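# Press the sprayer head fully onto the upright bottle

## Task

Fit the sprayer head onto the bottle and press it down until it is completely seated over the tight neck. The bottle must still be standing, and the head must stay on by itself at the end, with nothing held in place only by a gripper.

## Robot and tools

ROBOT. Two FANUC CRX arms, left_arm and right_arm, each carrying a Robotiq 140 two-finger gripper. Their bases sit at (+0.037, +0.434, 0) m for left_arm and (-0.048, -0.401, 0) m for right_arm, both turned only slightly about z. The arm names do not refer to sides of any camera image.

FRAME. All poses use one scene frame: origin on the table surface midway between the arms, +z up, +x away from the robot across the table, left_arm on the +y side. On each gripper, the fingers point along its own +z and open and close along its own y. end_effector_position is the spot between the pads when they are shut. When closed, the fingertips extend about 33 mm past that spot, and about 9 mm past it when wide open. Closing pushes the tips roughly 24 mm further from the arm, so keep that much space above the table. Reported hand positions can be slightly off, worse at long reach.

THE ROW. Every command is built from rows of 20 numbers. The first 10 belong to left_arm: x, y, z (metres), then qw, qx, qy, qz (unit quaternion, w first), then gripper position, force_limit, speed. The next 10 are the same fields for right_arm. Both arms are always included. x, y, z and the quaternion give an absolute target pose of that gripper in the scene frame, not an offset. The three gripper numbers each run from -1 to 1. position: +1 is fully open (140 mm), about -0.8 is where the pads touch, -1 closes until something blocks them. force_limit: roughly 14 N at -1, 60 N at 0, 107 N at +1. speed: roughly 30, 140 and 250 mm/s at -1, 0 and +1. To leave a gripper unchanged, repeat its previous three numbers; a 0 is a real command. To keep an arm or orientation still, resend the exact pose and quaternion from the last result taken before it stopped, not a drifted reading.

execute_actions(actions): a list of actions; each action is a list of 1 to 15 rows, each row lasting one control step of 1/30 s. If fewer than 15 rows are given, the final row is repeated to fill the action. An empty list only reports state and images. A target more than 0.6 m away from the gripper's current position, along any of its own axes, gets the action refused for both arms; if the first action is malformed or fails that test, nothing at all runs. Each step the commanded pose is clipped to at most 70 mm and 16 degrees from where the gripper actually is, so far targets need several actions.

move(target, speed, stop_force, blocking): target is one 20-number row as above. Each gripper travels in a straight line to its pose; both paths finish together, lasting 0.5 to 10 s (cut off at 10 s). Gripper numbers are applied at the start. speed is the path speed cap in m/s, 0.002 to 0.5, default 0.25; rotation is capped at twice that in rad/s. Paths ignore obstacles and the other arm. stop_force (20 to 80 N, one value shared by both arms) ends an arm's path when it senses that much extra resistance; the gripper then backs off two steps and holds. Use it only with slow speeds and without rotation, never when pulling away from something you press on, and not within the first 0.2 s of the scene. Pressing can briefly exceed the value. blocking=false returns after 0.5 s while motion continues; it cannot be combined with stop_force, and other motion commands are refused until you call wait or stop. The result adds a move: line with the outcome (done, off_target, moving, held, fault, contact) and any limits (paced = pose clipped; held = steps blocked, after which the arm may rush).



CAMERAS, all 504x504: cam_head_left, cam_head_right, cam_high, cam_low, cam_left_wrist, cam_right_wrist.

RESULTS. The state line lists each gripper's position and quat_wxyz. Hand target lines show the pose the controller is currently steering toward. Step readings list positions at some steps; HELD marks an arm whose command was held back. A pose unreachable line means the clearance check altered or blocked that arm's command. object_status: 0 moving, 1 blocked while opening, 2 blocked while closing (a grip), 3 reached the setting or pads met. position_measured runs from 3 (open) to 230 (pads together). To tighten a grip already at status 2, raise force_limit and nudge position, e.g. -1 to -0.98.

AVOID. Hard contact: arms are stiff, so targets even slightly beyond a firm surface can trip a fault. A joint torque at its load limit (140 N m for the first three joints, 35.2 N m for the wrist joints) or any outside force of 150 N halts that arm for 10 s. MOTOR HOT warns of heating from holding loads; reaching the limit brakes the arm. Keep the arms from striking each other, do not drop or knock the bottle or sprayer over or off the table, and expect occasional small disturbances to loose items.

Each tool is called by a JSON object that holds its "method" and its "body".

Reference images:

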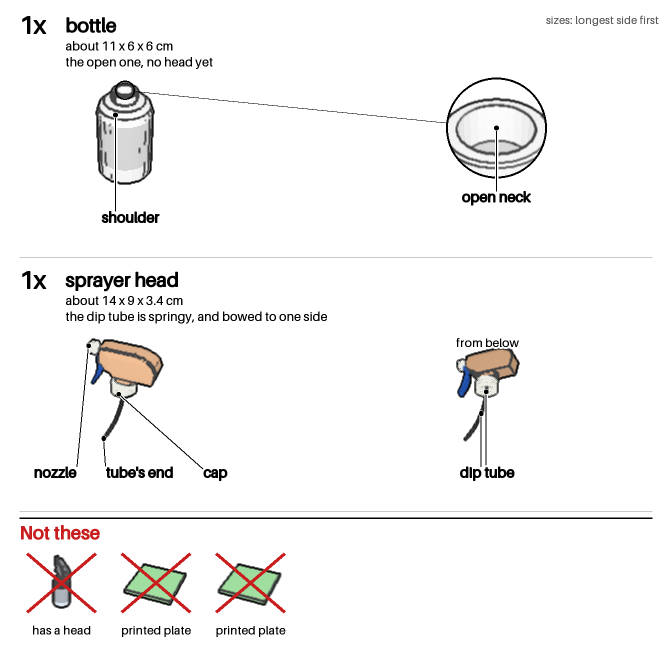

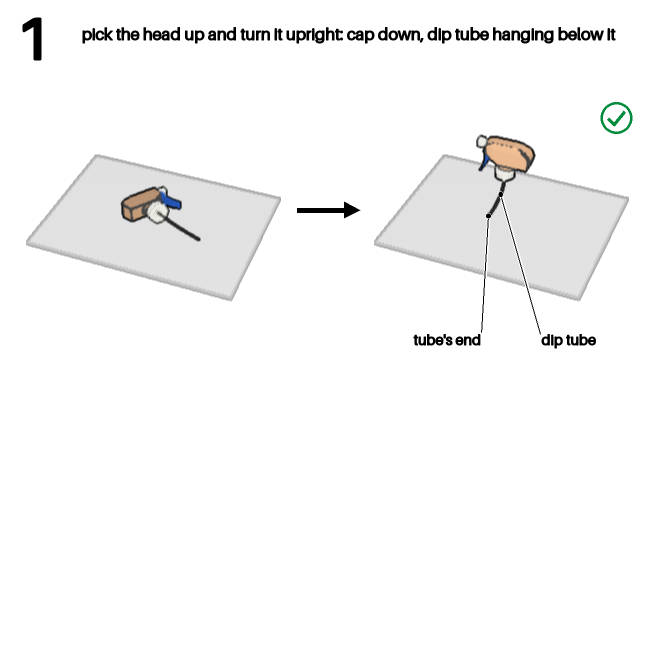

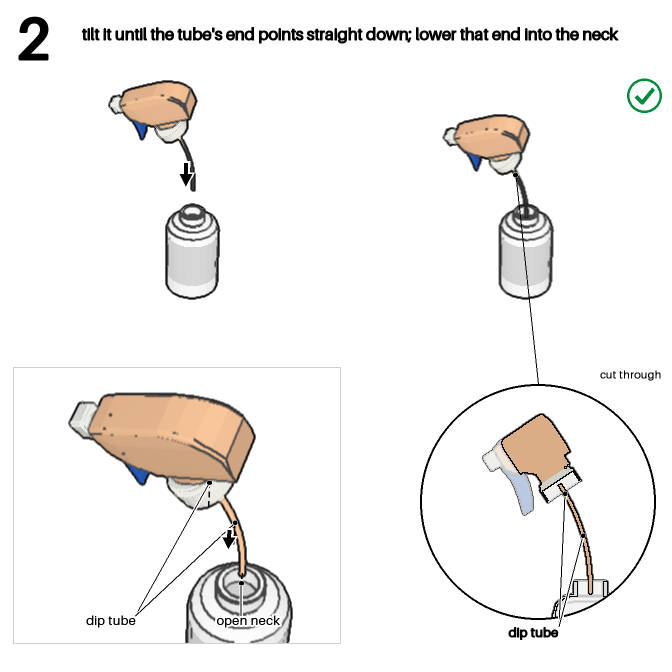

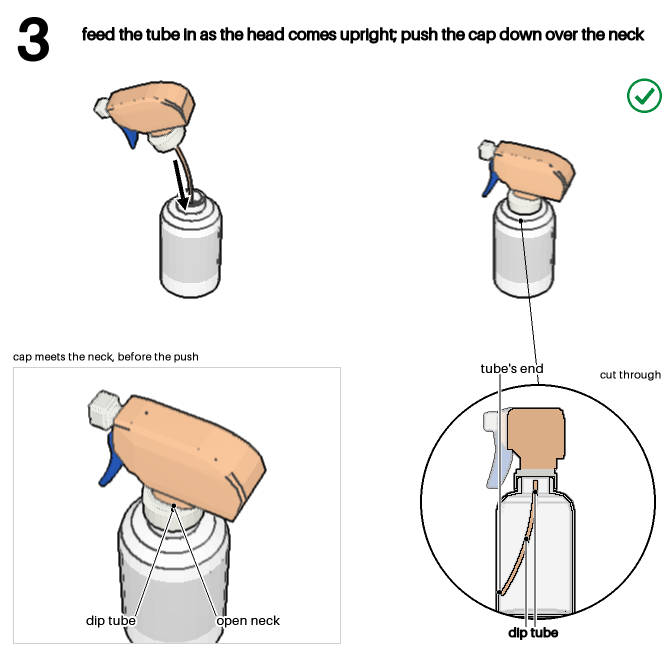

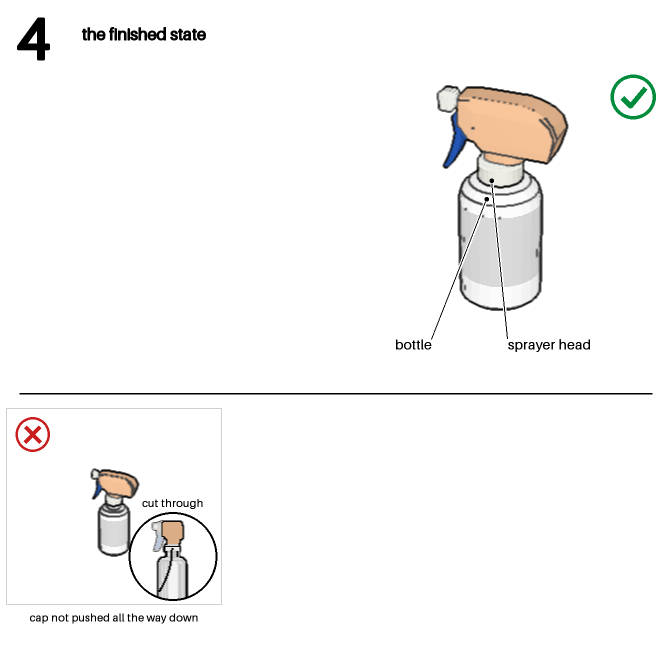

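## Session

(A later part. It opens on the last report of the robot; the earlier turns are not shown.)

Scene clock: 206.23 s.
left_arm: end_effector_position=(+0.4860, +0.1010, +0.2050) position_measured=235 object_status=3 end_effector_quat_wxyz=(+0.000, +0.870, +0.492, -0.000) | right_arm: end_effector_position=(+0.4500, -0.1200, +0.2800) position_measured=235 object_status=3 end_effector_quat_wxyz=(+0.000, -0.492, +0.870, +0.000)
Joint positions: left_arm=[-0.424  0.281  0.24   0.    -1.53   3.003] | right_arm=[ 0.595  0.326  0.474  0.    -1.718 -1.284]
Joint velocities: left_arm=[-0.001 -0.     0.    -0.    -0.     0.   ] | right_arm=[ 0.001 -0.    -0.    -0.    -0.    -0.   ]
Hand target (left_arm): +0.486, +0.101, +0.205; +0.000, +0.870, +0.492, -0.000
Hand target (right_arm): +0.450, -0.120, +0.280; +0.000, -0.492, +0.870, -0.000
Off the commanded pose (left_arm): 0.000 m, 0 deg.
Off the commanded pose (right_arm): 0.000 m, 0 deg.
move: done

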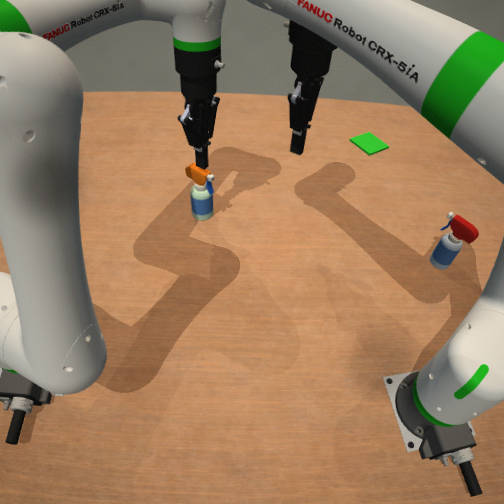

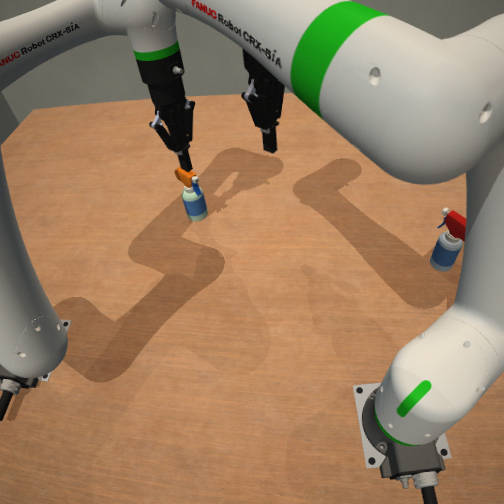

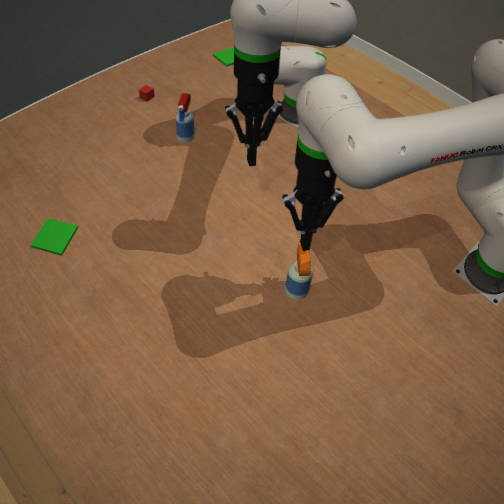

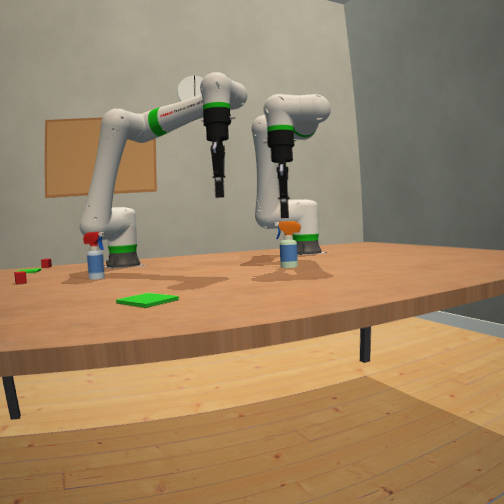

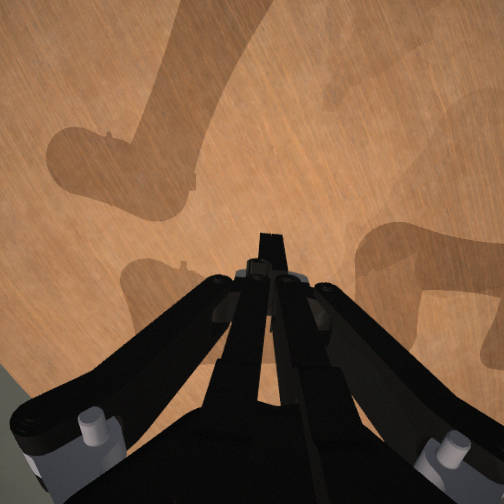

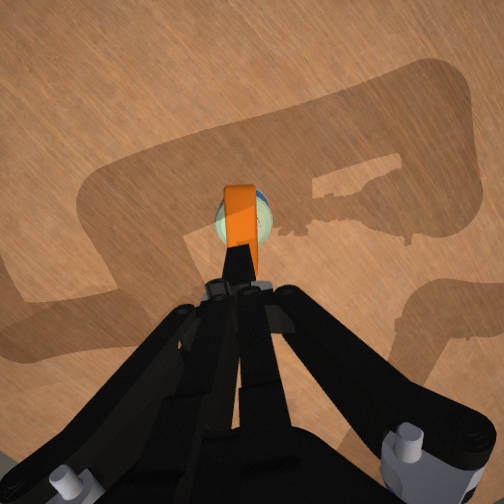

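{"method": "move", "body": {"target": [0.491,0.109,0.20,0,0.870,0.492,0,-1,1,1,0.45,-0.12,0.28,0,0.492,-0.870,0,-1,1,1], "speed": 0.03}}

{"method": "move", "body": {"target": [0.491,0.109,0.18,0,0.870,0.492,0,-1,1,1,0.45,-0.12,0.28,0,0.492,-0.870,0,-1,1,1], "speed": 0.005, "stop_force": 50}}

{"method": "zoom_image", "body": {"camera": "cam_low", "region": [250,200,330,280]}}

{"method": "move", "body": {"target": [0.491,0.109,0.23,0,0.870,0.492,0,-1,1,1,0.45,-0.12,0.28,0,0.492,-0.870,0,-1,1,1], "speed": 0.03}}

{"method": "zoom_image", "body": {"camera": "cam_low", "region": [250,200,330,280]}}

{"method": "zoom_image", "body": {"camera": "cam_head_left", "region": [130,100,290,240]}}

Scene clock: 212.50 s.
left_arm: end_effector_position=(+0.4910, +0.1090, +0.2000) position_measured=235 object_status=3 end_effector_quat_wxyz=(-0.000, +0.870, +0.492, +0.000) | right_arm: end_effector_position=(+0.4500, -0.1200, +0.2800) position_measured=235 object_status=3 end_effector_quat_wxyz=(+0.000, -0.492, +0.870, +0.000)
Joint positions: left_arm=[-0.407  0.28   0.228 -0.    -1.518  2.986] | right_arm=[ 0.595  0.326  0.474  0.    -1.718 -1.284]
Joint velocities: left_arm=[ 0.     0.001 -0.     0.001  0.     0.   ] | right_arm=[-0.001 -0.     0.    -0.    -0.001 -0.   ]
Hand target (left_arm): +0.491, +0.109, +0.200; -0.000, +0.870, +0.492, +0.000
Hand target (right_arm): +0.450, -0.120, +0.280; +0.000, -0.492, +0.870, -0.000
Off the commanded pose (left_arm): 0.000 m, 0 deg.
Off the commanded pose (right_arm): 0.000 m, 0 deg.
move: done

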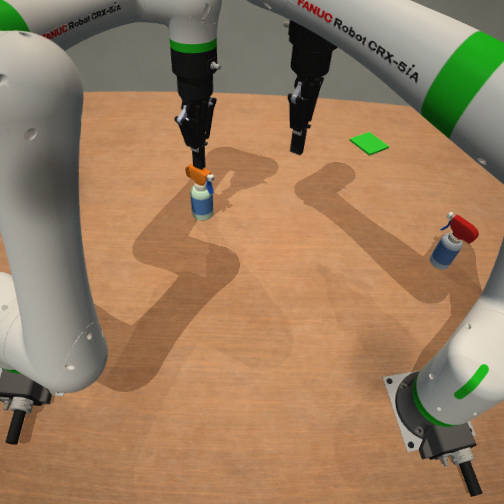

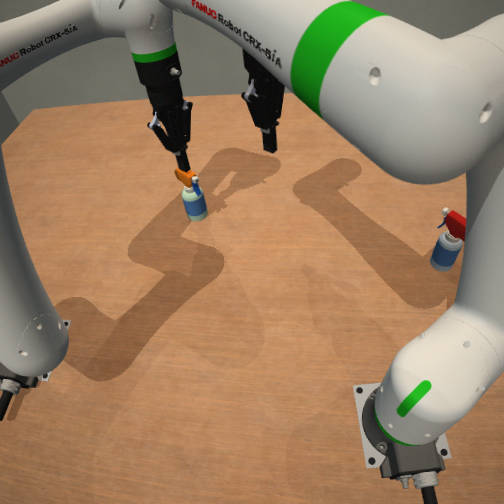

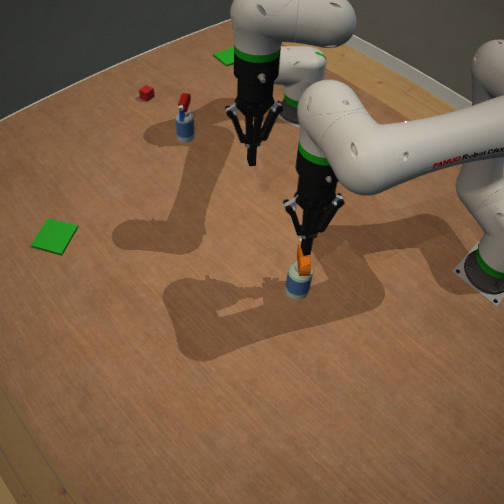

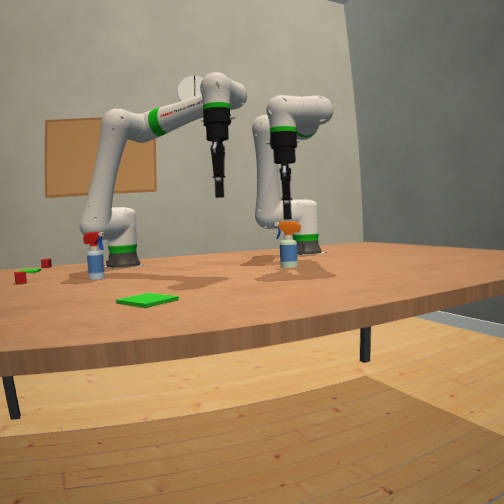

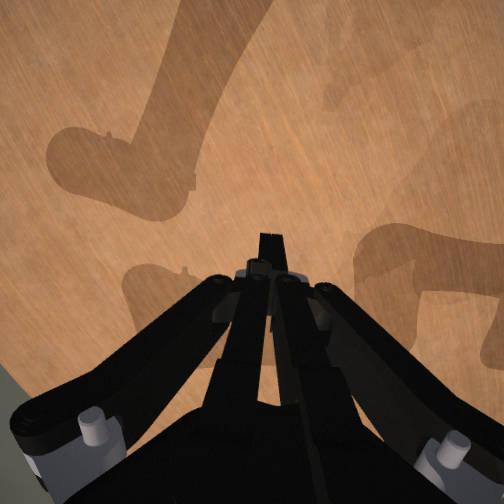

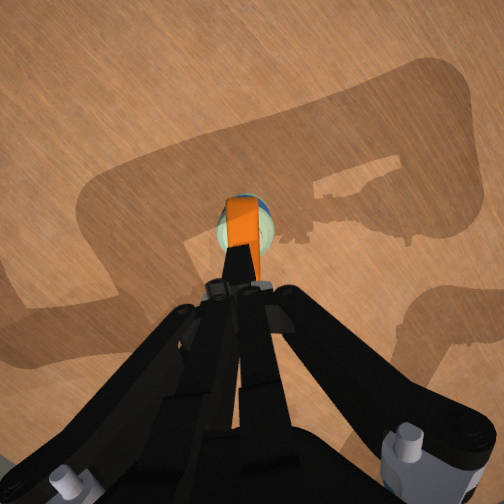

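Scene clock: 214.37 s.
left_arm: end_effector_position=(+0.4911, +0.1089, +0.1926) position_measured=235 object_status=3 end_effector_quat_wxyz=(+0.000, +0.870, +0.492, +0.000) | right_arm: end_effector_position=(+0.4500, -0.1200, +0.2800) position_measured=235 object_status=3 end_effector_quat_wxyz=(+0.000, -0.492, +0.870, +0.000)
Joint positions: left_arm=[-0.407  0.281  0.211  0.    -1.501  2.986] | right_arm=[ 0.595  0.326  0.474  0.    -1.718 -1.284]
Joint velocities: left_arm=[ 0.001  0.001  0.002 -0.001 -0.002 -0.001] | right_arm=[-0.001 -0.     0.    -0.001 -0.     0.   ]
Hand target (left_arm): +0.491, +0.109, +0.193; +0.000, +0.870, +0.492, +0.000
Hand target (right_arm): +0.450, -0.120, +0.280; +0.000, -0.492, +0.870, -0.000
Off the commanded pose (left_arm): 0.013 m, 0 deg.
Off the commanded pose (right_arm): 0.000 m, 0 deg.
move: contact (left_arm)

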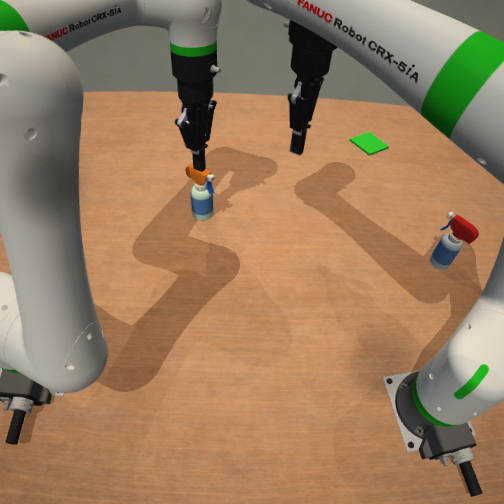

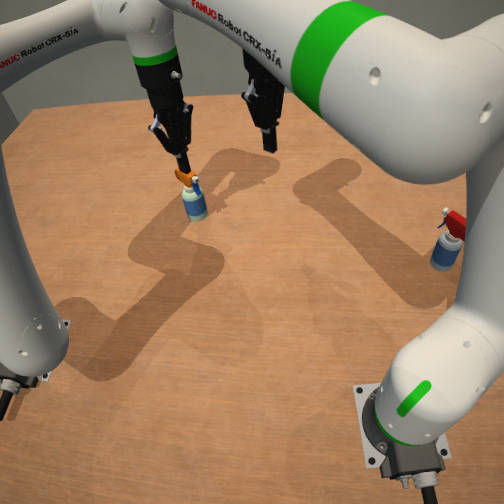

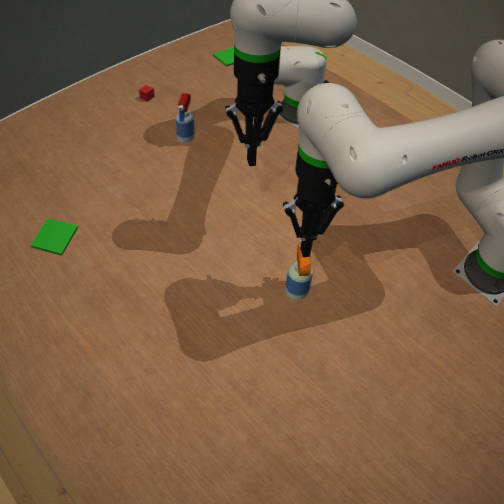

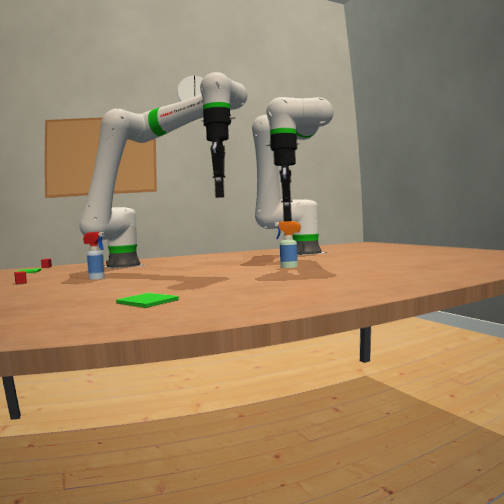

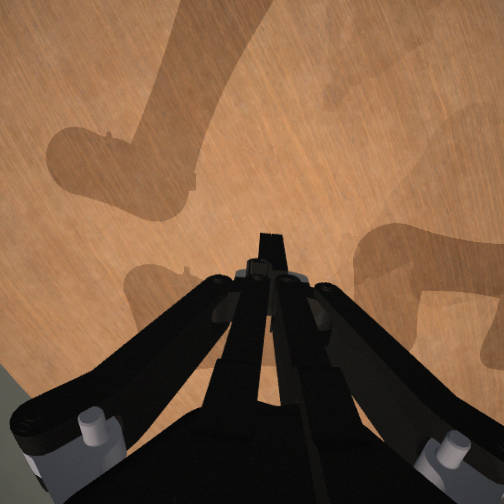

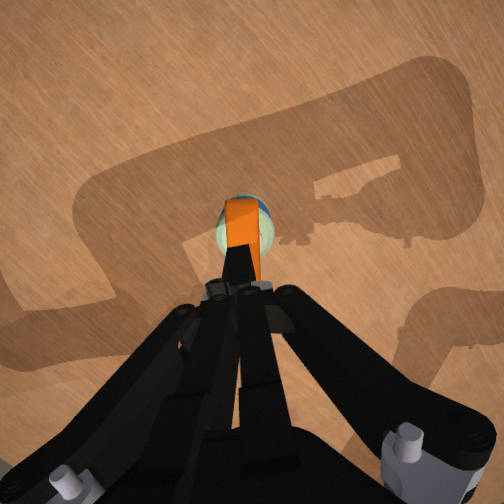

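Region (250, 200, 330, 280) of cam_low's 504x504 image, scaled by 6.300, with more detail than that image has.

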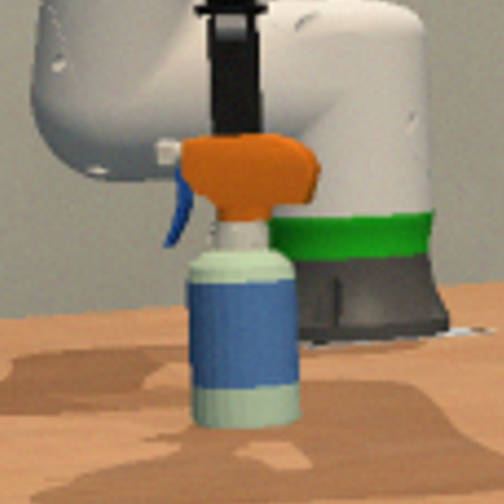

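Scene clock: 215.87 s.
left_arm: end_effector_position=(+0.4909, +0.1091, +0.2300) position_measured=235 object_status=3 end_effector_quat_wxyz=(+0.000, +0.870, +0.492, +0.000) | right_arm: end_effector_position=(+0.4500, -0.1200, +0.2800) position_measured=235 object_status=3 end_effector_quat_wxyz=(+0.000, -0.492, +0.870, +0.000)
Joint positions: left_arm=[-0.407  0.278  0.295  0.    -1.588  2.986] | right_arm=[ 0.595  0.326  0.474  0.    -1.718 -1.284]
Joint velocities: left_arm=[ 0.001 -0.     0.    -0.002 -0.    -0.002] | right_arm=[-0.     0.    -0.     0.001  0.001  0.001]
Hand target (left_arm): +0.491, +0.109, +0.230; -0.000, +0.870, +0.492, +0.000
Hand target (right_arm): +0.450, -0.120, +0.280; +0.000, -0.492, +0.870, -0.000
Off the commanded pose (left_arm): 0.000 m, 0 deg.
Off the commanded pose (right_arm): 0.000 m, 0 deg.
move: done

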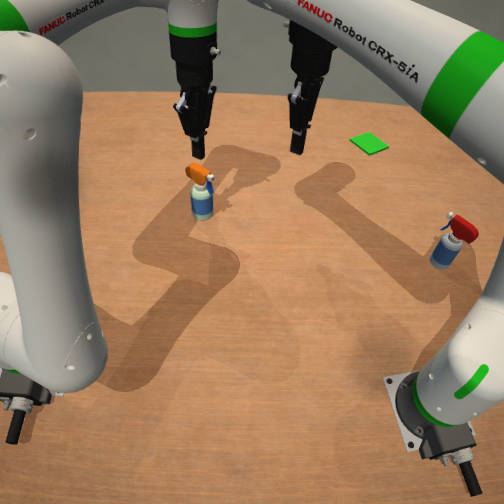

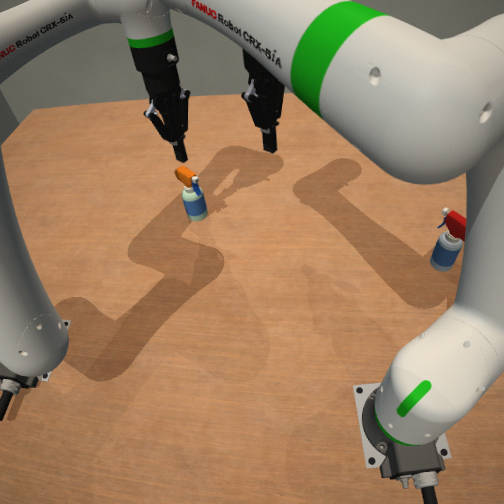

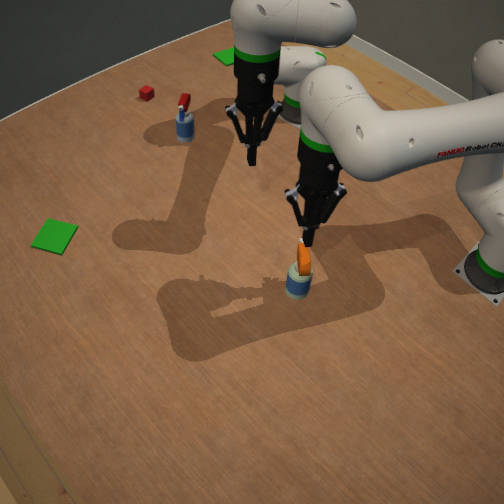

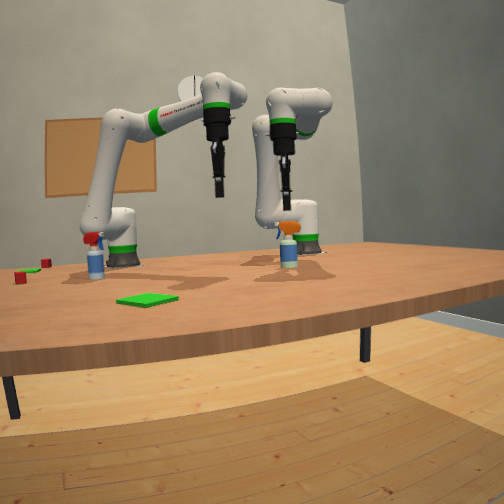

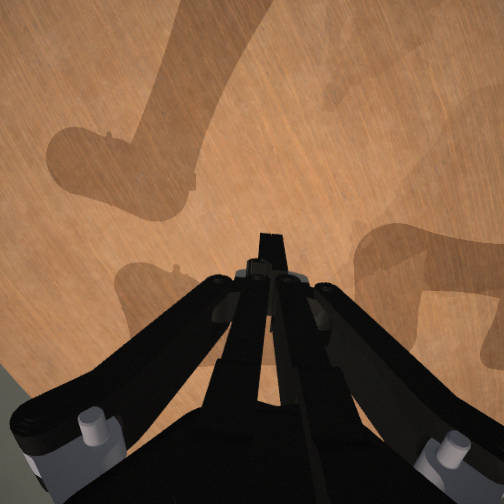

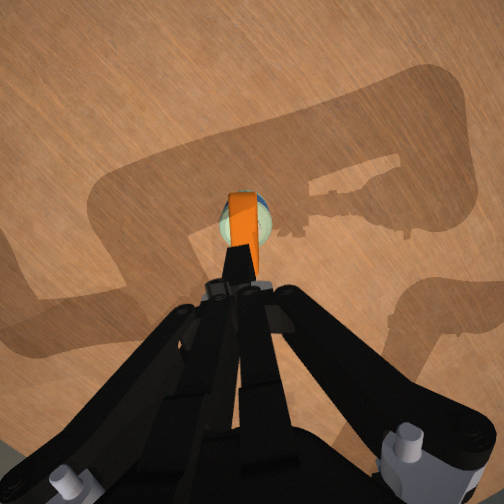

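Region (250, 200, 330, 280) of cam_low's 504x504 image, scaled by 6.300, with more detail than that image has.

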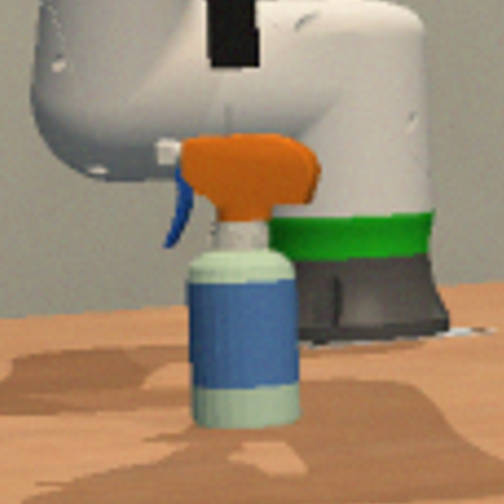

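Region (130, 100, 290, 240) of cam_head_left's 504x504 image, scaled by 3.150, with more detail than that image has; it fills the top 441 rows of this view, and the rest is white.

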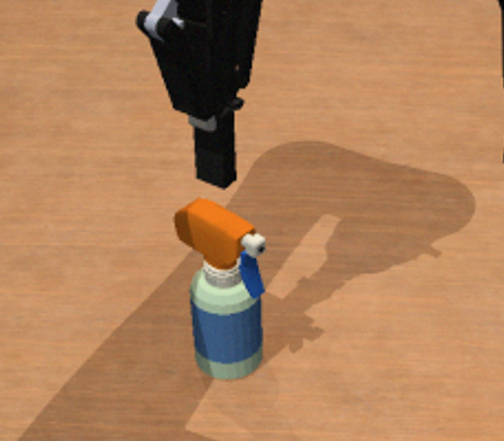

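Seated and stable.

{"method": "finished_scene", "body": {"scene": 1}}

The scene is finished: the task was done.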